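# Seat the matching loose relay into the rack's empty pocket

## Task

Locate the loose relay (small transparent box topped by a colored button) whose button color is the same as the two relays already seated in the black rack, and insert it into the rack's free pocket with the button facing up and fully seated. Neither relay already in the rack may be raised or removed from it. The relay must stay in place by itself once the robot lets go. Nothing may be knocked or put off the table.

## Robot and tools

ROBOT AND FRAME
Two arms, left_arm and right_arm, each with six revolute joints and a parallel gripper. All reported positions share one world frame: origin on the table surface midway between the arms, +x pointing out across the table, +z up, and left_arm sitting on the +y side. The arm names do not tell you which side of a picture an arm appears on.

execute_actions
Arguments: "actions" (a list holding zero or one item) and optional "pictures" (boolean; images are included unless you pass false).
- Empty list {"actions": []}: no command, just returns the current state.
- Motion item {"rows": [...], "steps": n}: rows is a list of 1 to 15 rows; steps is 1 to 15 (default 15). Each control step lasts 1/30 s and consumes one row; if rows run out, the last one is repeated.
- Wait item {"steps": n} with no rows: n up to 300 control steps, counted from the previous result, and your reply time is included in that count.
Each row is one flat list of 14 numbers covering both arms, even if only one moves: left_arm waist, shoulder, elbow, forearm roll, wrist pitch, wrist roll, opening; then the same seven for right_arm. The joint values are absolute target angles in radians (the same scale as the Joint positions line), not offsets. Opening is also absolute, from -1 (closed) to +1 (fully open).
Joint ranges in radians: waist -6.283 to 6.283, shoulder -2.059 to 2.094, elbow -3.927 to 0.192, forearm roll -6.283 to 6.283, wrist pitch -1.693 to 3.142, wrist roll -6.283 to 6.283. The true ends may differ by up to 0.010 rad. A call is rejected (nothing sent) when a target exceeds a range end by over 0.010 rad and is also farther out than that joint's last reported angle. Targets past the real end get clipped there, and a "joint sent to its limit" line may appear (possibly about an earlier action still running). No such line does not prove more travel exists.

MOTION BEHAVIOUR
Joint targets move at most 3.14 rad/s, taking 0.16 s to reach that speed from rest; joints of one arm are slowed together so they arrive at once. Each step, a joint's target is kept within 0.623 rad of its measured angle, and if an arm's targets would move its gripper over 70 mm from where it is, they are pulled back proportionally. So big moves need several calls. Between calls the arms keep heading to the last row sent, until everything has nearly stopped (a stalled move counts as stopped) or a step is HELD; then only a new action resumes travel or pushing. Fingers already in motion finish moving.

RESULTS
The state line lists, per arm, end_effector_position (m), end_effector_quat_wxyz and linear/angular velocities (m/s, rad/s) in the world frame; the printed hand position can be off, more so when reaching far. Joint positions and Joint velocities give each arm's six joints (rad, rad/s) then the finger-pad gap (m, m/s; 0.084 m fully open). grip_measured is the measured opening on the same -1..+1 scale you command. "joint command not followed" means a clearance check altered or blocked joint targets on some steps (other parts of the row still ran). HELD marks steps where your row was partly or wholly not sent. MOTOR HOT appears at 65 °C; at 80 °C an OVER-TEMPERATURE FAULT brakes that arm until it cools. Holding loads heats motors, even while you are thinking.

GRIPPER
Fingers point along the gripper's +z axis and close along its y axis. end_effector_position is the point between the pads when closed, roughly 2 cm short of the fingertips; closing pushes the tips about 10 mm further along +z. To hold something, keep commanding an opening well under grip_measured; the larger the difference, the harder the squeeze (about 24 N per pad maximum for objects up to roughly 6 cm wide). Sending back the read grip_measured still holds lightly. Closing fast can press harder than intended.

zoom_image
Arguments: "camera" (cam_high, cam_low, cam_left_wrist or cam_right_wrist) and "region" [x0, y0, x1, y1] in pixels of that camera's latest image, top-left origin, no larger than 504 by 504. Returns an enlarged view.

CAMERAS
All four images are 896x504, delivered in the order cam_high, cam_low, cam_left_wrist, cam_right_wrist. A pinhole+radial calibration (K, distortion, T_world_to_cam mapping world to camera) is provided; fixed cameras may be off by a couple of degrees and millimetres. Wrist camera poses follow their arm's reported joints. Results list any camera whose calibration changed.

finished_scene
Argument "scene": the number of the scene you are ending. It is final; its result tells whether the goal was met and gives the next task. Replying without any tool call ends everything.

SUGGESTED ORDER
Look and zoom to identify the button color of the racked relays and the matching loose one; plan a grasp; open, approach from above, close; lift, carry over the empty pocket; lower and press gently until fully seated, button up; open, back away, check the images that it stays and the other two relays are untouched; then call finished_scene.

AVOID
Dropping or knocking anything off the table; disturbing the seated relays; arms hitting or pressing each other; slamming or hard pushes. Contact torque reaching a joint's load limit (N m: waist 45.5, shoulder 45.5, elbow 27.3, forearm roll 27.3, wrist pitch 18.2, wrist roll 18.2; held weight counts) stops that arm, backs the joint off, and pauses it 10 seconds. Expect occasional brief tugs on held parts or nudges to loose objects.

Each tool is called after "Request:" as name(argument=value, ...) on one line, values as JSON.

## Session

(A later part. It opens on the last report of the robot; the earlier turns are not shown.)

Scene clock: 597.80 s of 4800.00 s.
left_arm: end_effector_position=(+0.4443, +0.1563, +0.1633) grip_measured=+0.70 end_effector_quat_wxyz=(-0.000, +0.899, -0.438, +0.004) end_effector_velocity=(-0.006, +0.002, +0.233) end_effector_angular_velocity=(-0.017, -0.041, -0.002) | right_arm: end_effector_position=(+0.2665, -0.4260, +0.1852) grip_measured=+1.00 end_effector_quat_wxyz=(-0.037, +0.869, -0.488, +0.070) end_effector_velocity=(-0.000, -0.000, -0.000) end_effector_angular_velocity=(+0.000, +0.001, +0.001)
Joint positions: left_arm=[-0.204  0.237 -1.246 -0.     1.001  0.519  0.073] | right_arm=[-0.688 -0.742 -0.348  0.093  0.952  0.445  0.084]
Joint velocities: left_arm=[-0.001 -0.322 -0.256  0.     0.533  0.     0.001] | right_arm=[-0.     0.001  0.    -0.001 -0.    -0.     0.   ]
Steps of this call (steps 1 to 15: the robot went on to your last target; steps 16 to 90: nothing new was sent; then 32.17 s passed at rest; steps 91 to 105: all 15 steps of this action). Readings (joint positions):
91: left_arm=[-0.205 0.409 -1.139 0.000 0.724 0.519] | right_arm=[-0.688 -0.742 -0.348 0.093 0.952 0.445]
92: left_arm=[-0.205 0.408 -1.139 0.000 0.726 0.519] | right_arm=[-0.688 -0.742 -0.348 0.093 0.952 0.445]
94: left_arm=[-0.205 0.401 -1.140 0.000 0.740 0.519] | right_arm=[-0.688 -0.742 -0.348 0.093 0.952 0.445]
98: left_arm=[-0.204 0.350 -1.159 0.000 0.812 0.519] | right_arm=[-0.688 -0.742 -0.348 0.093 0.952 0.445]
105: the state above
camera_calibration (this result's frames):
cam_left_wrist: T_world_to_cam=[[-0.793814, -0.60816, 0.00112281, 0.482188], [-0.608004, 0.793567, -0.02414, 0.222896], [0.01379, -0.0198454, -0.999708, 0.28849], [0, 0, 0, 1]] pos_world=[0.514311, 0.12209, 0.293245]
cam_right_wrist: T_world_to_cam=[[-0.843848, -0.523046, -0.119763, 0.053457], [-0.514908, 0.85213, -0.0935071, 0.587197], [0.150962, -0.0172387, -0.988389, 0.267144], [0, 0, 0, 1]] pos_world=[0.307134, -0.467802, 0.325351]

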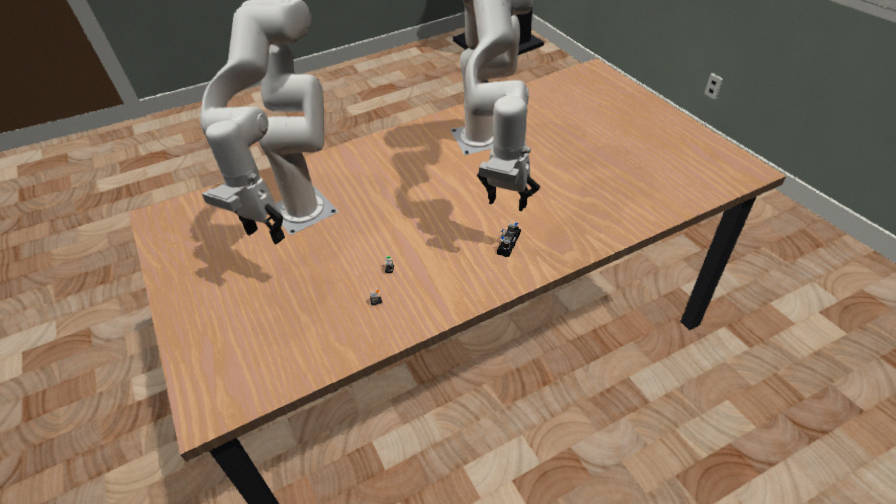

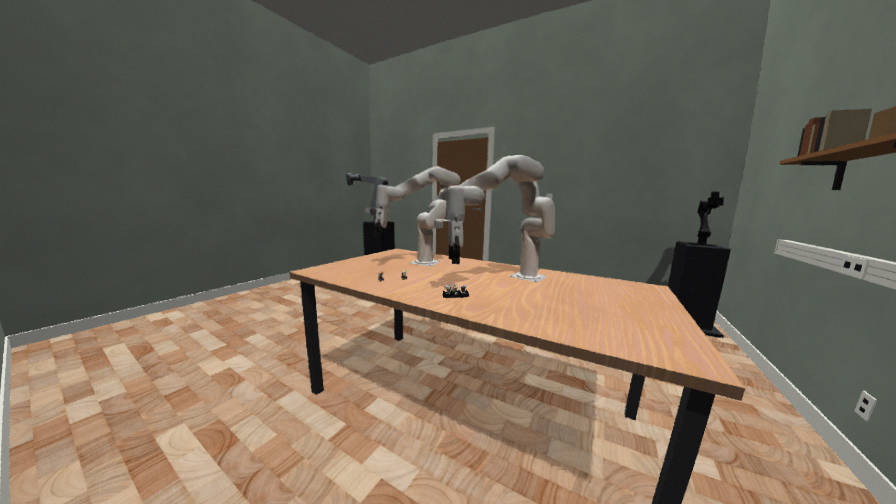

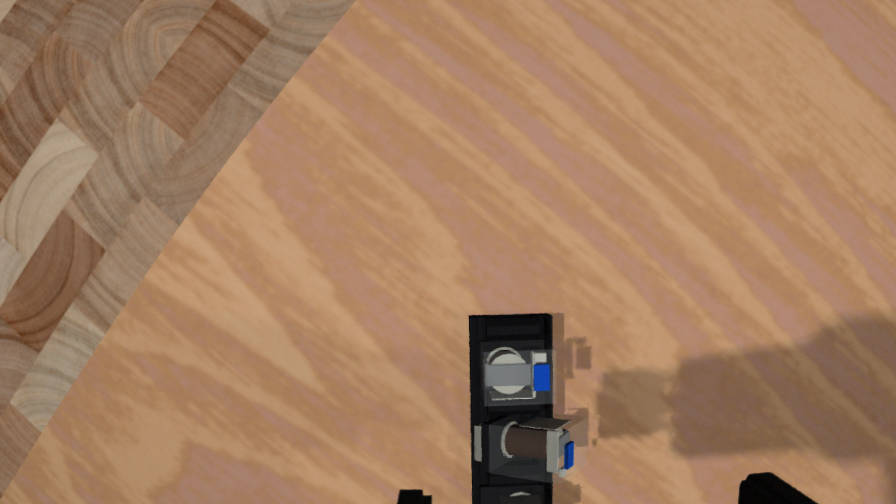

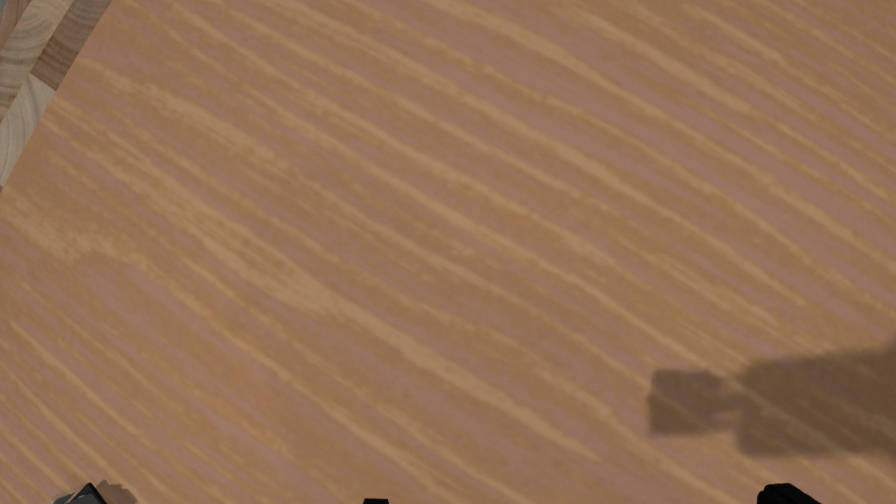

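Request:
execute_actions(actions=[{"steps": 10}])

Scene clock: 601.53 s of 4800.00 s.
left_arm: end_effector_position=(+0.4410, +0.1577, +0.1795) grip_measured=+0.70 end_effector_quat_wxyz=(+0.000, +0.899, -0.438, +0.000) end_effector_velocity=(+0.000, +0.000, -0.000) end_effector_angular_velocity=(+0.000, -0.000, +0.001) | right_arm: end_effector_position=(+0.2665, -0.4260, +0.1852) grip_measured=+1.00 end_effector_quat_wxyz=(-0.037, +0.869, -0.488, +0.070) end_effector_velocity=(+0.000, +0.000, +0.000) end_effector_angular_velocity=(-0.001, -0.001, +0.001)
Joint positions: left_arm=[-0.204  0.213 -1.264  0.     1.051  0.519  0.073] | right_arm=[-0.688 -0.742 -0.348  0.093  0.952  0.445  0.084]
Joint velocities: left_arm=[ 0.     0.     0.     0.    -0.    -0.001 -0.   ] | right_arm=[ 0.    -0.001 -0.     0.    -0.    -0.001  0.   ]
Steps of this call (steps 1 to 30: the robot went on to your last target; steps 31 to 90: nothing new was sent; then 0.73 s passed at rest). Readings (joint positions):
1: left_arm=[-0.204 0.228 -1.253 -0.000 1.017 0.519] | right_arm=[-0.688 -0.742 -0.348 0.093 0.952 0.445]
2: left_arm=[-0.204 0.222 -1.257 -0.000 1.027 0.519] | right_arm=[-0.688 -0.742 -0.348 0.093 0.952 0.445]
4: left_arm=[-0.204 0.217 -1.261 -0.000 1.040 0.519] | right_arm=[-0.688 -0.742 -0.348 0.093 0.952 0.445]
8: left_arm=[-0.204 0.216 -1.262 0.000 1.049 0.519] | right_arm=[-0.688 -0.742 -0.348 0.093 0.952 0.445]
90: the state above
All arms were judged still, so your last target was given up. Only a new action makes them travel on or press farther. Fingers that are still opening or closing keep moving.
camera_calibration (this result's frames):
cam_left_wrist: T_world_to_cam=[[-0.793811, -0.608145, 0.00493022, 0.479683], [-0.608127, 0.793645, -0.0175783, 0.219077], [0.00677731, -0.016952, -0.999833, 0.307483], [0, 0, 0, 1]] pos_world=[0.511921, 0.12306, 0.308918]
cam_right_wrist: T_world_to_cam=[[-0.843848, -0.523046, -0.119763, 0.053457], [-0.514908, 0.85213, -0.0935071, 0.587197], [0.150962, -0.0172388, -0.988389, 0.267144], [0, 0, 0, 1]] pos_world=[0.307134, -0.467803, 0.325351]

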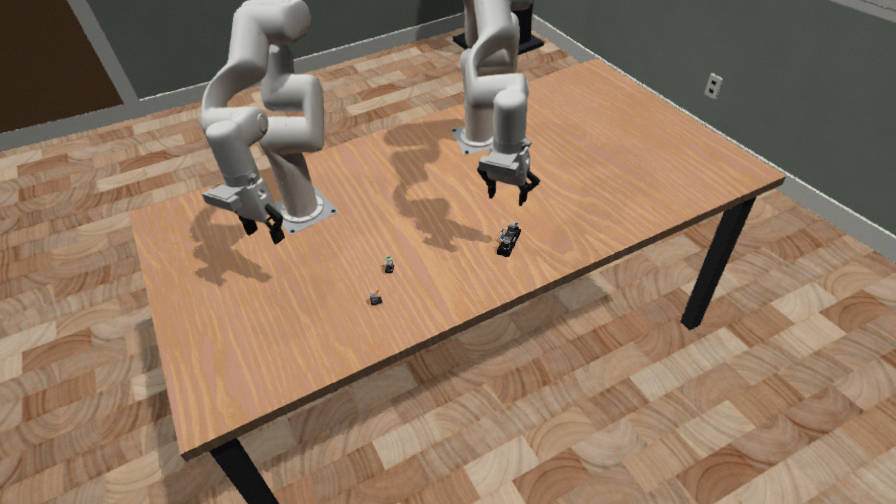

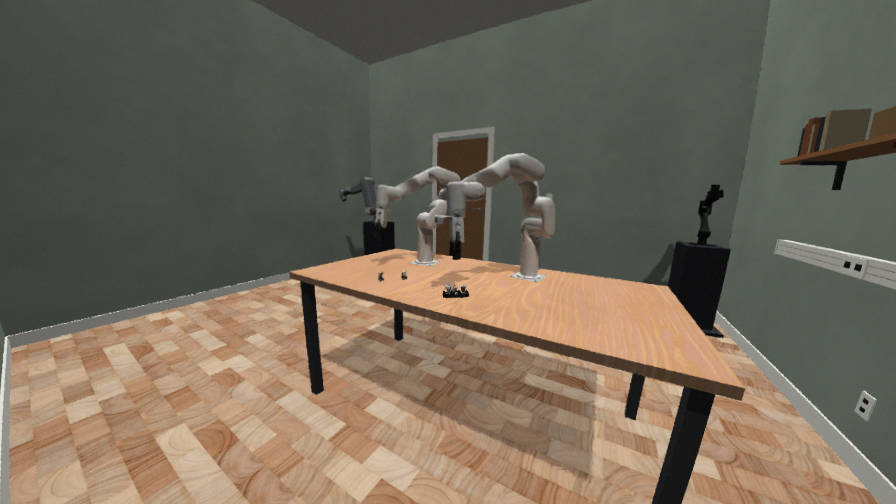

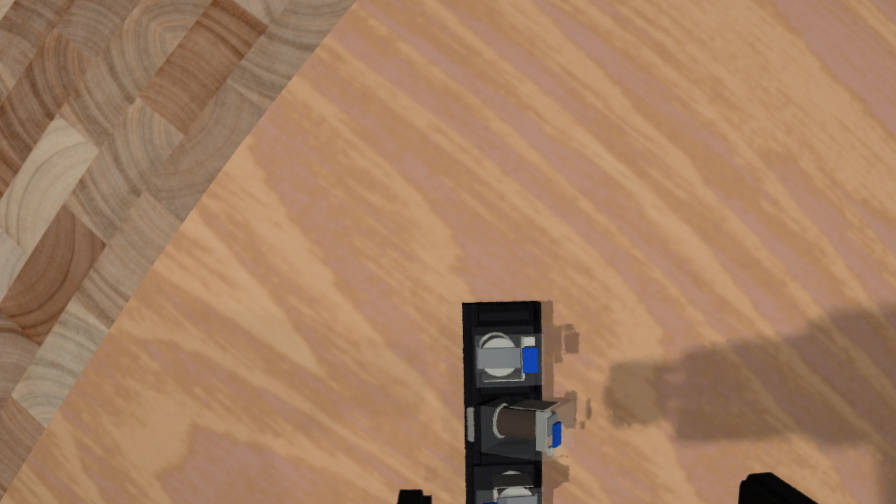

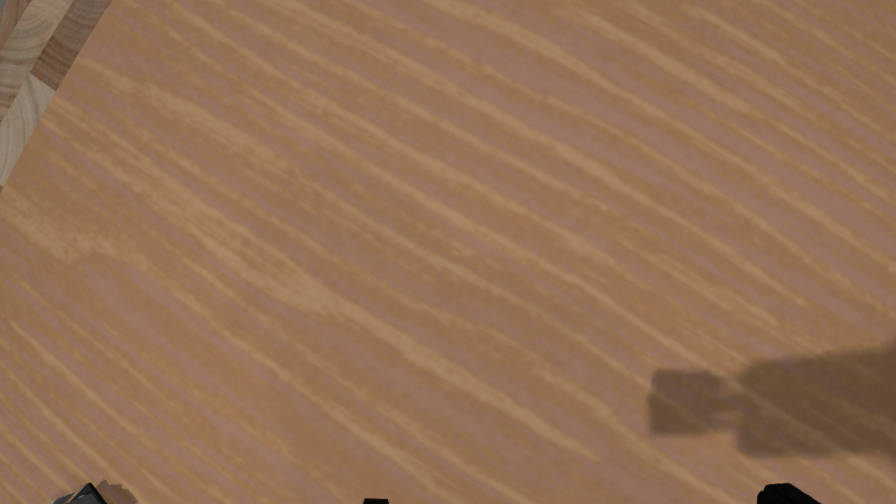

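Request:
zoom_image(camera="cam_left_wrist", region=[400, 280, 640, 504])

Region (400, 280, 640, 504) of cam_left_wrist's 896x504 image, scaled by 2.100, with more detail than that image has; it fills the top 470 rows of this view, and the rest is white.

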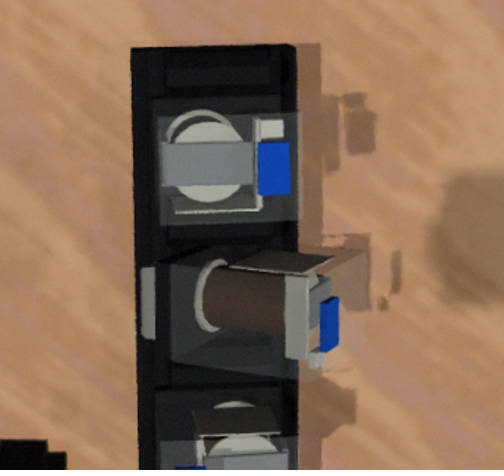

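Request:
execute_actions(actions=[{"rows": [[-0.1862,0.3373,-1.1908,0,0.8535,0.537,1.0,-0.688,-0.742,-0.348,0.093,0.952,0.445,1.0]], "steps": 15}])

Request:
execute_actions(actions=[{"steps": 8}])

Scene clock: 722.03 s of 4800.00 s.
left_arm: end_effector_position=(+0.4505, +0.1640, +0.1020) grip_measured=+1.00 end_effector_quat_wxyz=(-0.000, +0.899, -0.438, +0.002) end_effector_velocity=(+0.005, -0.001, -0.004) end_effector_angular_velocity=(-0.007, -0.021, -0.003) | right_arm: end_effector_position=(+0.2665, -0.4260, +0.1852) grip_measured=+1.00 end_effector_quat_wxyz=(-0.037, +0.869, -0.488, +0.070) end_effector_velocity=(-0.000, +0.000, +0.000) end_effector_angular_velocity=(+0.000, -0.001, +0.000)
Joint positions: left_arm=[-0.187  0.334 -1.193 -0.     0.856  0.537  0.084] | right_arm=[-0.688 -0.742 -0.348  0.093  0.952  0.445  0.084]
Joint velocities: left_arm=[ 0.001  0.008  0.006  0.001 -0.037  0.003  0.   ] | right_arm=[-0.    -0.001  0.001  0.001  0.    -0.001  0.   ]
Steps of this call (steps 1 to 90: nothing new was sent; then 117.00 s passed at rest; steps 91 to 105: all 15 steps of this action). Readings (joint positions):
91: left_arm=[-0.204 0.213 -1.264 -0.000 1.051 0.519] | right_arm=[-0.688 -0.742 -0.348 0.093 0.952 0.445]
92: left_arm=[-0.204 0.215 -1.263 -0.000 1.047 0.519] | right_arm=[-0.688 -0.742 -0.348 0.093 0.952 0.445]
94: left_arm=[-0.201 0.236 -1.253 -0.000 1.003 0.523] | right_arm=[-0.688 -0.742 -0.348 0.093 0.952 0.445]
98: left_arm=[-0.190 0.314 -1.202 0.000 0.900 0.533] | right_arm=[-0.688 -0.742 -0.348 0.093 0.952 0.445]
105: the state above
camera_calibration (this result's frames):
cam_left_wrist: T_world_to_cam=[[-0.793831, -0.608129, 0.00337078, 0.491632], [-0.608063, 0.793633, -0.020158, 0.218632], [0.00958348, -0.0180517, -0.999791, 0.228874], [0, 0, 0, 1]] pos_world=[0.521022, 0.129594, 0.231576]
cam_right_wrist: T_world_to_cam=[[-0.843848, -0.523046, -0.119763, 0.0534569], [-0.514908, 0.85213, -0.0935073, 0.587197], [0.150962, -0.017239, -0.988389, 0.267144], [0, 0, 0, 1]] pos_world=[0.307134, -0.467803, 0.325351]

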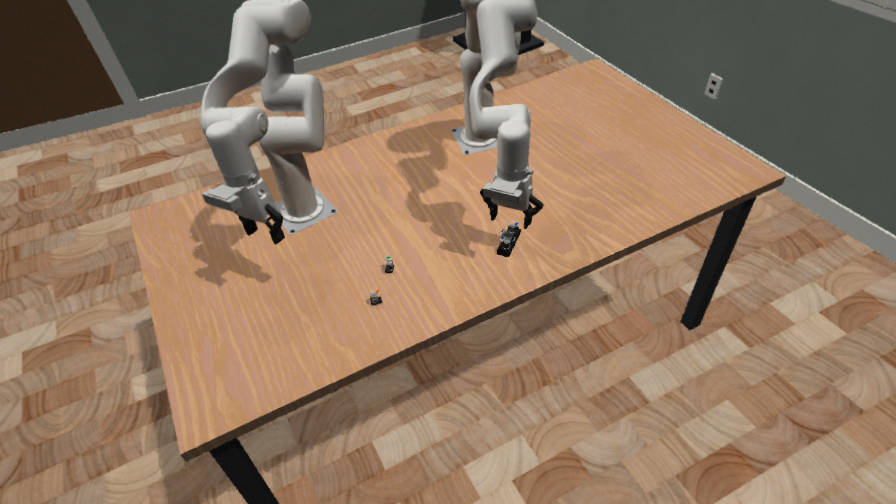

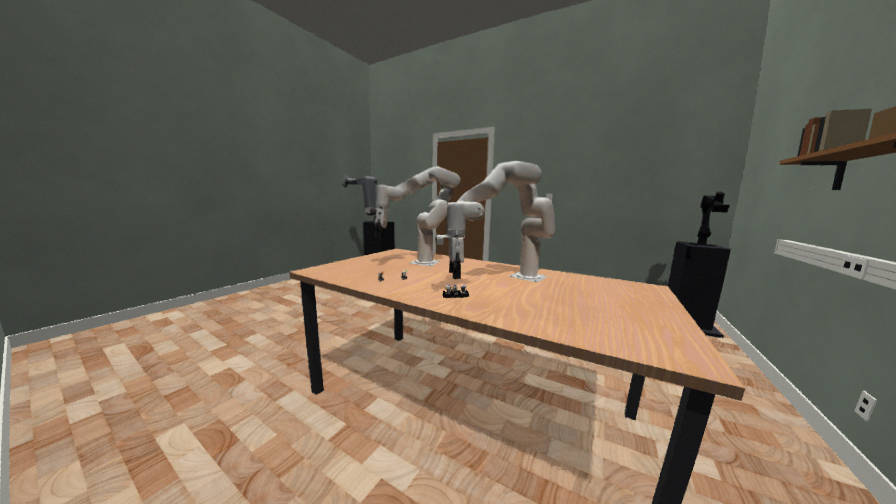

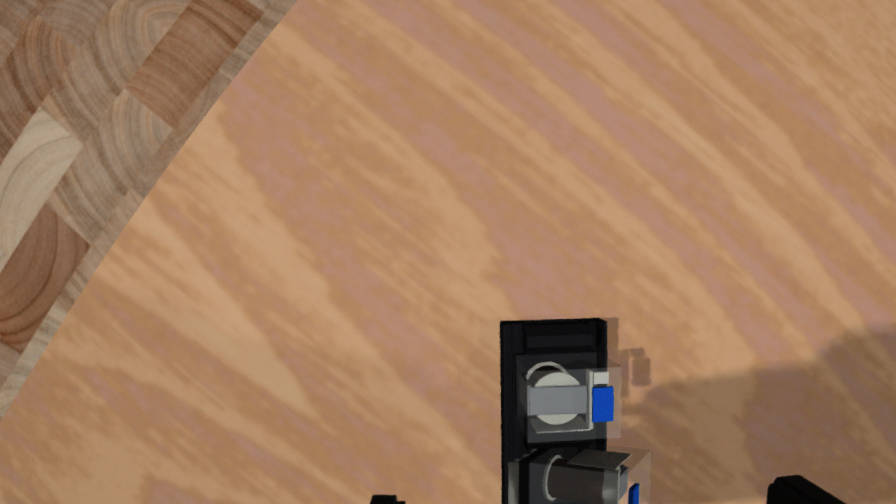

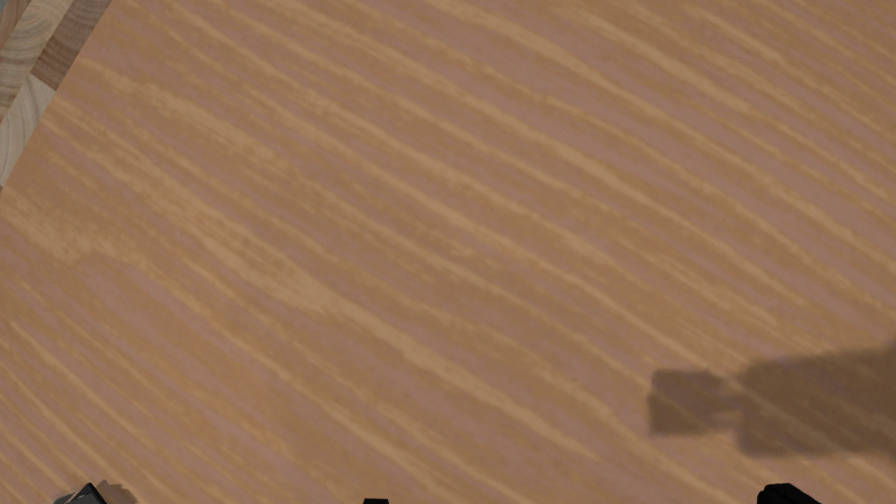

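Scene clock: 722.30 s of 4800.00 s.
left_arm: end_effector_position=(+0.4498, +0.1644, +0.0999) grip_measured=+1.00 end_effector_quat_wxyz=(-0.000, +0.899, -0.438, +0.000) end_effector_velocity=(-0.001, +0.001, -0.002) end_effector_angular_velocity=(+0.002, +0.004, -0.001) | right_arm: end_effector_position=(+0.2665, -0.4260, +0.1852) grip_measured=+1.00 end_effector_quat_wxyz=(-0.037, +0.869, -0.488, +0.070) end_effector_velocity=(-0.000, +0.000, +0.000) end_effector_angular_velocity=(+0.001, -0.000, -0.001)
Joint positions: left_arm=[-0.186  0.337 -1.191 -0.     0.854  0.537  0.084] | right_arm=[-0.688 -0.742 -0.348  0.093  0.952  0.445  0.084]
Joint velocities: left_arm=[ 0.001  0.003  0.002  0.    -0.     0.002  0.   ] | right_arm=[-0.    -0.001  0.     0.001  0.001  0.    -0.   ]
Steps of this call (steps 1 to 8: the robot went on to your last target). Readings (joint positions):
1: left_arm=[-0.186 0.335 -1.193 -0.000 0.855 0.537] | right_arm=[-0.688 -0.742 -0.348 0.093 0.952 0.445]
2: left_arm=[-0.186 0.335 -1.193 -0.000 0.855 0.537] | right_arm=[-0.688 -0.742 -0.348 0.093 0.952 0.445]
4: left_arm=[-0.186 0.336 -1.192 -0.000 0.854 0.537] | right_arm=[-0.688 -0.742 -0.348 0.093 0.952 0.445]
8: the state above
camera_calibration (this result's frames):
cam_left_wrist: T_world_to_cam=[[-0.793842, -0.608107, 0.00457163, 0.491231], [-0.608079, 0.793669, -0.018171, 0.217674], [0.00742153, -0.0172048, -0.999824, 0.227702], [0, 0, 0, 1]] pos_world=[0.520633, 0.129878, 0.229371]
cam_right_wrist: T_world_to_cam=[[-0.843848, -0.523046, -0.119763, 0.0534569], [-0.514908, 0.85213, -0.093507, 0.587197], [0.150962, -0.0172388, -0.988389, 0.267144], [0, 0, 0, 1]] pos_world=[0.307134, -0.467803, 0.325351]

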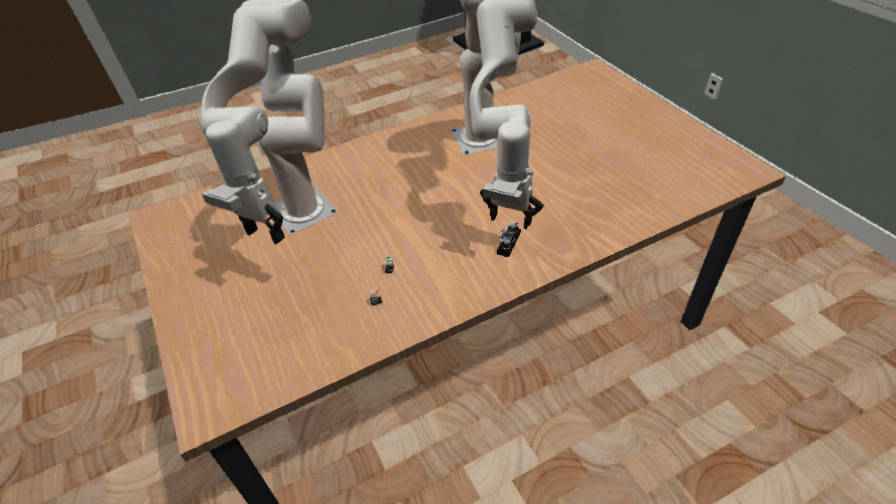

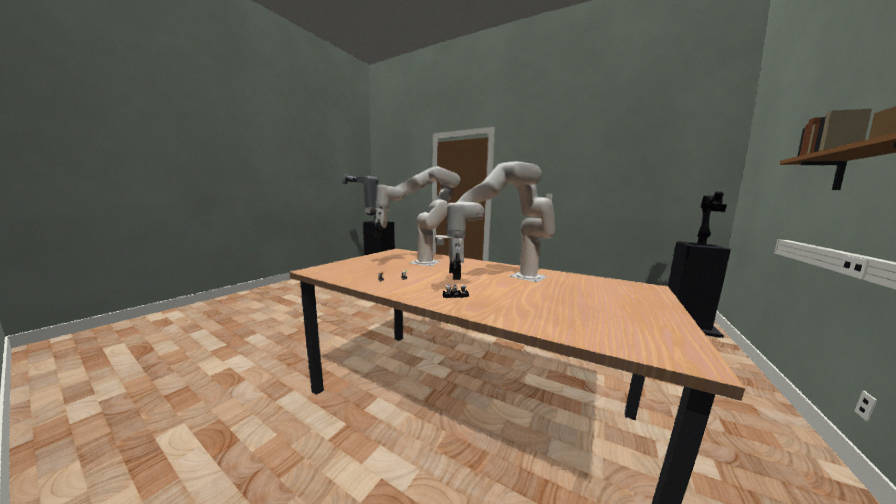

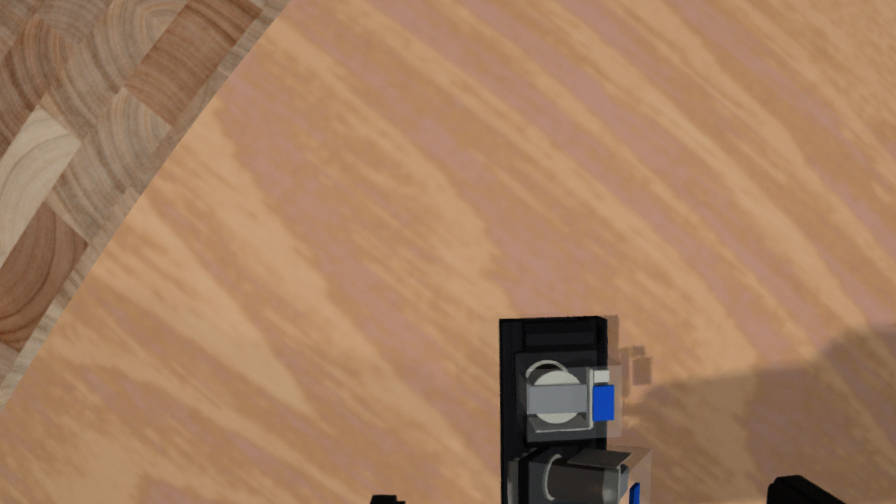

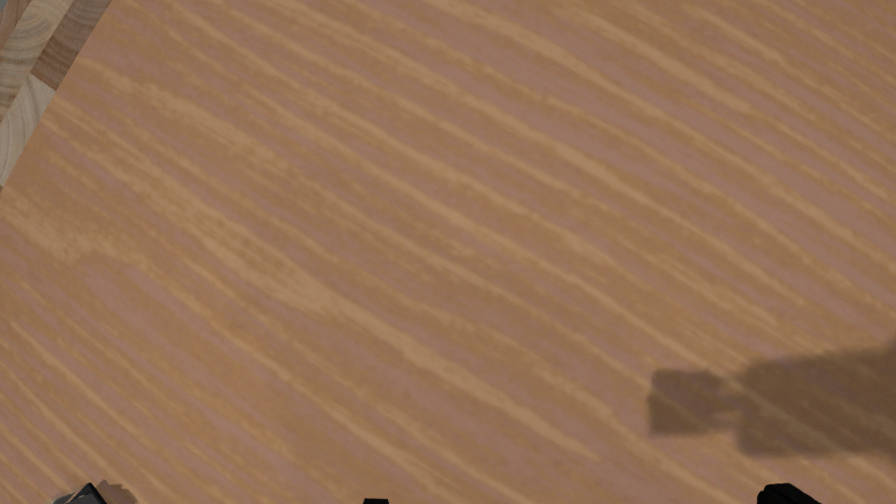

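Request:
execute_actions(actions=[{"rows": [[-0.1862,0.38,-1.177,0,0.797,0.537,1.0,-0.688,-0.742,-0.348,0.093,0.952,0.445,1.0],[-0.1862,0.38,-1.177,0,0.797,0.537,1.0,-0.688,-0.742,-0.348,0.093,0.952,0.445,1.0],[-0.1862,0.38,-1.177,0,0.797,0.537,1.0,-0.688,-0.742,-0.348,0.093,0.952,0.445,1.0],[-0.1862,0.38,-1.177,0,0.797,0.537,1.0,-0.688,-0.742,-0.348,0.093,0.952,0.445,1.0],[-0.1862,0.4284,-1.1618,0,0.7334,0.537,1.0,-0.688,-0.742,-0.348,0.093,0.952,0.445,1.0],[-0.1862,0.4284,-1.1618,0,0.7334,0.537,1.0,-0.688,-0.742,-0.348,0.093,0.952,0.445,1.0],[-0.1862,0.4284,-1.1618,0,0.7334,0.537,1.0,-0.688,-0.742,-0.348,0.093,0.952,0.445,1.0],[-0.1862,0.4284,-1.1618,0,0.7334,0.537,1.0,-0.688,-0.742,-0.348,0.093,0.952,0.445,1.0],[-0.1862,0.4568,-1.1581,0,0.7013,0.537,1.0,-0.688,-0.742,-0.348,0.093,0.952,0.445,1.0]], "steps": 15}])

Scene clock: 738.30 s of 4800.00 s.
left_arm: end_effector_position=(+0.4488, +0.1649, +0.0385) grip_measured=+1.00 end_effector_quat_wxyz=(+0.000, +0.899, -0.438, -0.002) end_effector_velocity=(+0.005, -0.002, -0.040) end_effector_angular_velocity=(-0.009, -0.021, +0.001) | right_arm: end_effector_position=(+0.2665, -0.4260, +0.1852) grip_measured=+1.00 end_effector_quat_wxyz=(-0.037, +0.869, -0.488, +0.070) end_effector_velocity=(+0.000, +0.000, -0.000) end_effector_angular_velocity=(+0.001, +0.002, -0.000)
Joint positions: left_arm=[-0.186  0.45  -1.158  0.     0.712  0.537  0.084] | right_arm=[-0.688 -0.742 -0.348  0.093  0.952  0.445  0.084]
Joint velocities: left_arm=[-0.     0.086  0.01  -0.001 -0.119 -0.001  0.   ] | right_arm=[ 0.     0.003 -0.001 -0.     0.001  0.001  0.   ]
Steps of this call (steps 1 to 15: the robot went on to your last target; steps 16 to 90: nothing new was sent; then 12.50 s passed at rest; steps 91 to 105: all 15 steps of this action). Readings (joint positions):
91: left_arm=[-0.186 0.337 -1.191 -0.000 0.853 0.537] | right_arm=[-0.688 -0.742 -0.348 0.093 0.952 0.445]
92: left_arm=[-0.186 0.339 -1.190 -0.000 0.849 0.537] | right_arm=[-0.688 -0.742 -0.348 0.093 0.952 0.445]
94: left_arm=[-0.186 0.353 -1.187 -0.000 0.829 0.537] | right_arm=[-0.688 -0.742 -0.348 0.093 0.952 0.445]
98: left_arm=[-0.186 0.393 -1.173 -0.000 0.780 0.537] | right_arm=[-0.688 -0.742 -0.348 0.093 0.952 0.445]
105: the state above
camera_calibration (this result's frames):
cam_left_wrist: T_world_to_cam=[[-0.793808, -0.608131, 0.00673677, 0.49086], [-0.608158, 0.793682, -0.0146013, 0.215489], [0.00353263, -0.0156876, -0.999871, 0.167816], [0, 0, 0, 1]] pos_world=[0.520107, 0.13011, 0.167634]
cam_right_wrist: T_world_to_cam=[[-0.843848, -0.523046, -0.119763, 0.053457], [-0.514908, 0.85213, -0.0935073, 0.587197], [0.150962, -0.017239, -0.988389, 0.267144], [0, 0, 0, 1]] pos_world=[0.307134, -0.467803, 0.325351]

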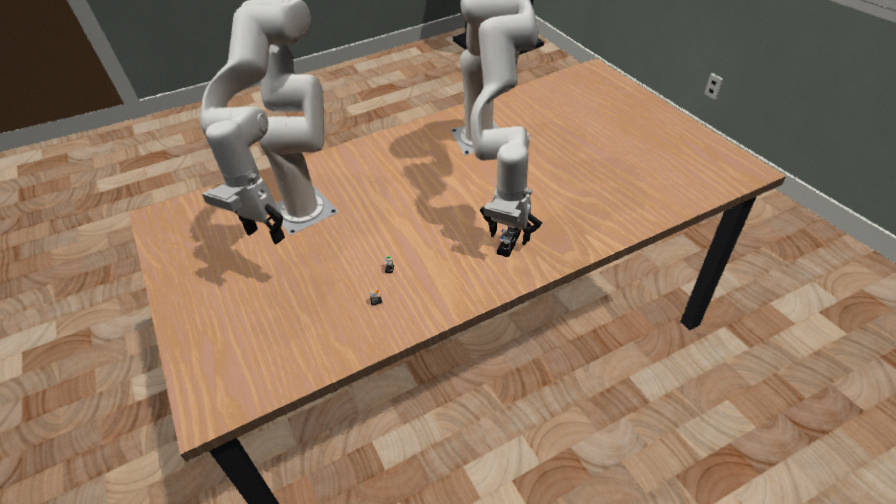

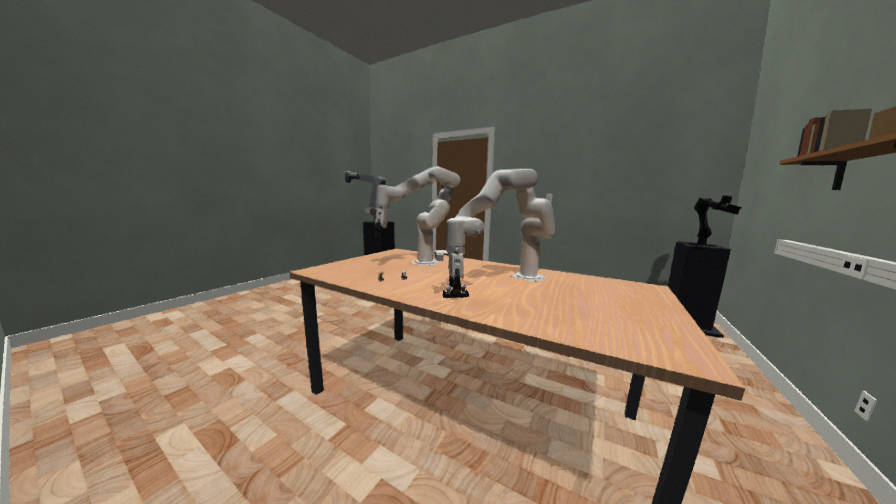

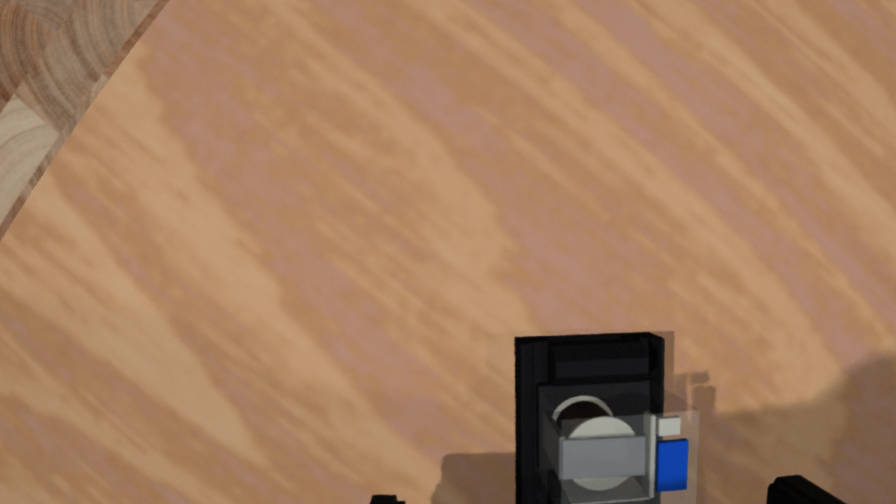

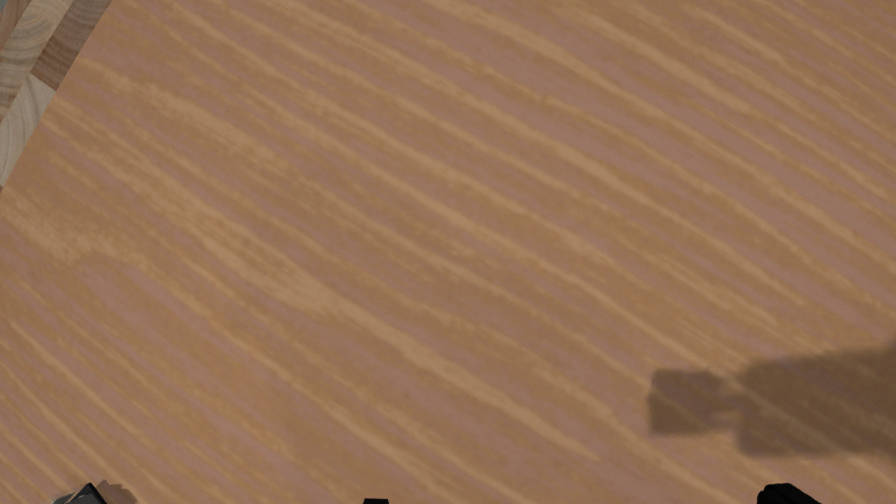

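Now close gradually at this low height.

Request:
execute_actions(actions=[{"rows": [[-0.1862,0.4568,-1.1581,0,0.7013,0.537,0.7,-0.688,-0.742,-0.348,0.093,0.952,0.445,1.0],[-0.1862,0.4568,-1.1581,0,0.7013,0.537,0.45,-0.688,-0.742,-0.348,0.093,0.952,0.445,1.0],[-0.1862,0.4568,-1.1581,0,0.7013,0.537,0.3,-0.688,-0.742,-0.348,0.093,0.952,0.445,1.0],[-0.1862,0.4568,-1.1581,0,0.7013,0.537,0.2,-0.688,-0.742,-0.348,0.093,0.952,0.445,1.0],[-0.1862,0.4568,-1.1581,0,0.7013,0.537,0.1,-0.688,-0.742,-0.348,0.093,0.952,0.445,1.0],[-0.1862,0.4568,-1.1581,0,0.7013,0.537,0.0,-0.688,-0.742,-0.348,0.093,0.952,0.445,1.0],[-0.1862,0.4568,-1.1581,0,0.7013,0.537,-0.1,-0.688,-0.742,-0.348,0.093,0.952,0.445,1.0],[-0.1862,0.4568,-1.1581,0,0.7013,0.537,-0.17,-0.688,-0.742,-0.348,0.093,0.952,0.445,1.0],[-0.1862,0.4568,-1.1581,0,0.7013,0.537,-0.24,-0.688,-0.742,-0.348,0.093,0.952,0.445,1.0],[-0.1862,0.4568,-1.1581,0,0.7013,0.537,-0.3,-0.688,-0.742,-0.348,0.093,0.952,0.445,1.0],[-0.1862,0.4568,-1.1581,0,0.7013,0.537,-0.36,-0.688,-0.742,-0.348,0.093,0.952,0.445,1.0]], "steps": 15}])

Scene clock: 766.10 s of 4800.00 s.
left_arm: end_effector_position=(+0.4498, +0.1645, +0.0357) grip_measured=+0.05 end_effector_quat_wxyz=(-0.000, +0.899, -0.438, +0.000) end_effector_velocity=(-0.000, -0.001, -0.000) end_effector_angular_velocity=(+0.000, +0.000, -0.004) | right_arm: end_effector_position=(+0.2665, -0.4260, +0.1852) grip_measured=+1.00 end_effector_quat_wxyz=(-0.037, +0.869, -0.488, +0.070) end_effector_velocity=(-0.000, +0.000, +0.000) end_effector_angular_velocity=(-0.000, +0.000, +0.001)
Joint positions: left_arm=[-0.186  0.457 -1.158  0.     0.701  0.537  0.046] | right_arm=[-0.688 -0.742 -0.348  0.093  0.952  0.445  0.084]
Joint velocities: left_arm=[-0.002  0.     0.     0.    -0.     0.002 -0.   ] | right_arm=[ 0.    -0.001  0.    -0.     0.001 -0.001  0.   ]
Steps of this call (steps 1 to 30: the robot went on to your last target; steps 31 to 90: nothing new was sent; then 24.30 s passed at rest; steps 91 to 105: all 15 steps of this action). Readings (joint positions):
91: left_arm=[-0.186 0.457 -1.158 0.000 0.701 0.537] | right_arm=[-0.688 -0.742 -0.348 0.093 0.952 0.445]
92: left_arm=[-0.186 0.457 -1.158 0.000 0.701 0.537] | right_arm=[-0.688 -0.742 -0.348 0.093 0.952 0.445]
94: left_arm=[-0.186 0.457 -1.158 -0.000 0.701 0.537] | right_arm=[-0.688 -0.742 -0.348 0.093 0.952 0.445]
98: left_arm=[-0.186 0.457 -1.158 -0.000 0.701 0.537] | right_arm=[-0.688 -0.742 -0.348 0.093 0.952 0.445]
105: the state above
camera_calibration (this result's frames):
cam_left_wrist: T_world_to_cam=[[-0.793796, -0.608166, 0.00468633, 0.491553], [-0.608141, 0.793626, -0.0179469, 0.216486], [0.00719552, -0.0170962, -0.999828, 0.163593], [0, 0, 0, 1]] pos_world=[0.52067, 0.129934, 0.165146]
cam_right_wrist: T_world_to_cam=[[-0.843848, -0.523046, -0.119763, 0.0534568], [-0.514909, 0.85213, -0.0935069, 0.587197], [0.150962, -0.0172386, -0.988389, 0.267144], [0, 0, 0, 1]] pos_world=[0.307134, -0.467802, 0.325351]

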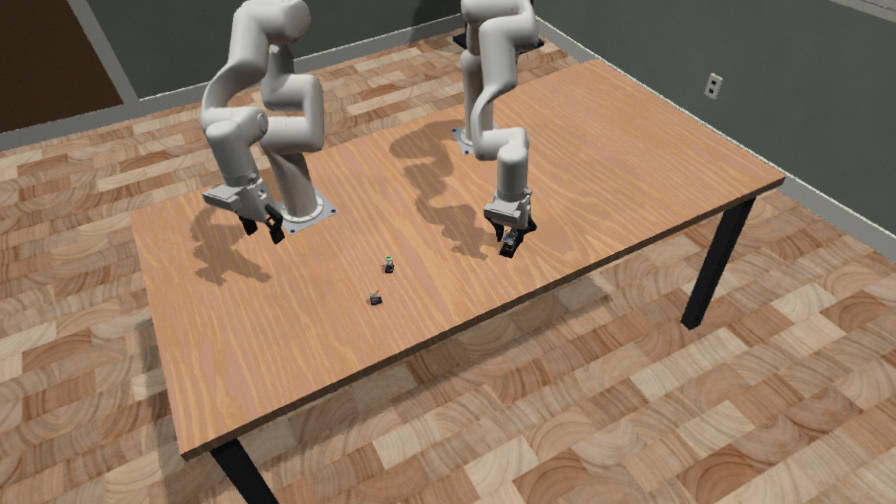

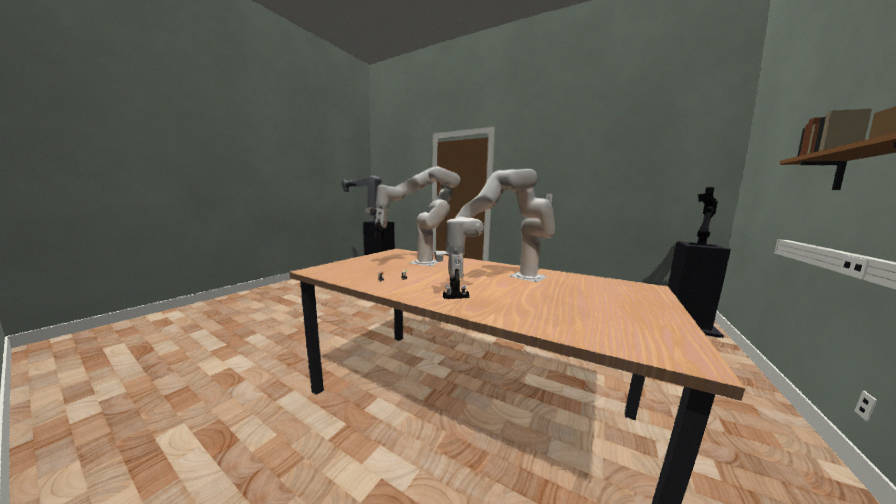

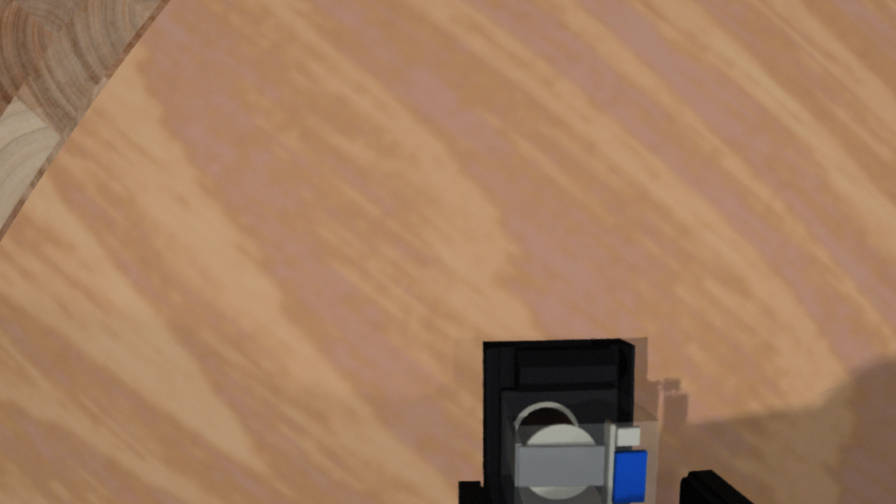

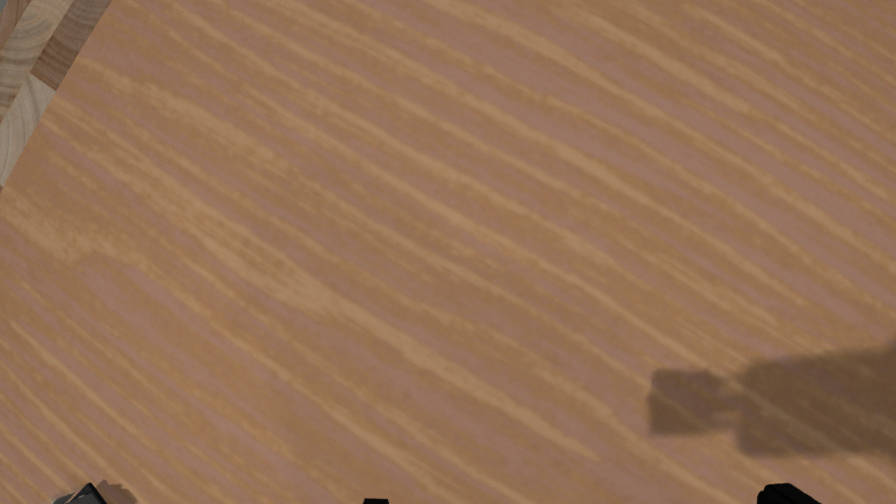

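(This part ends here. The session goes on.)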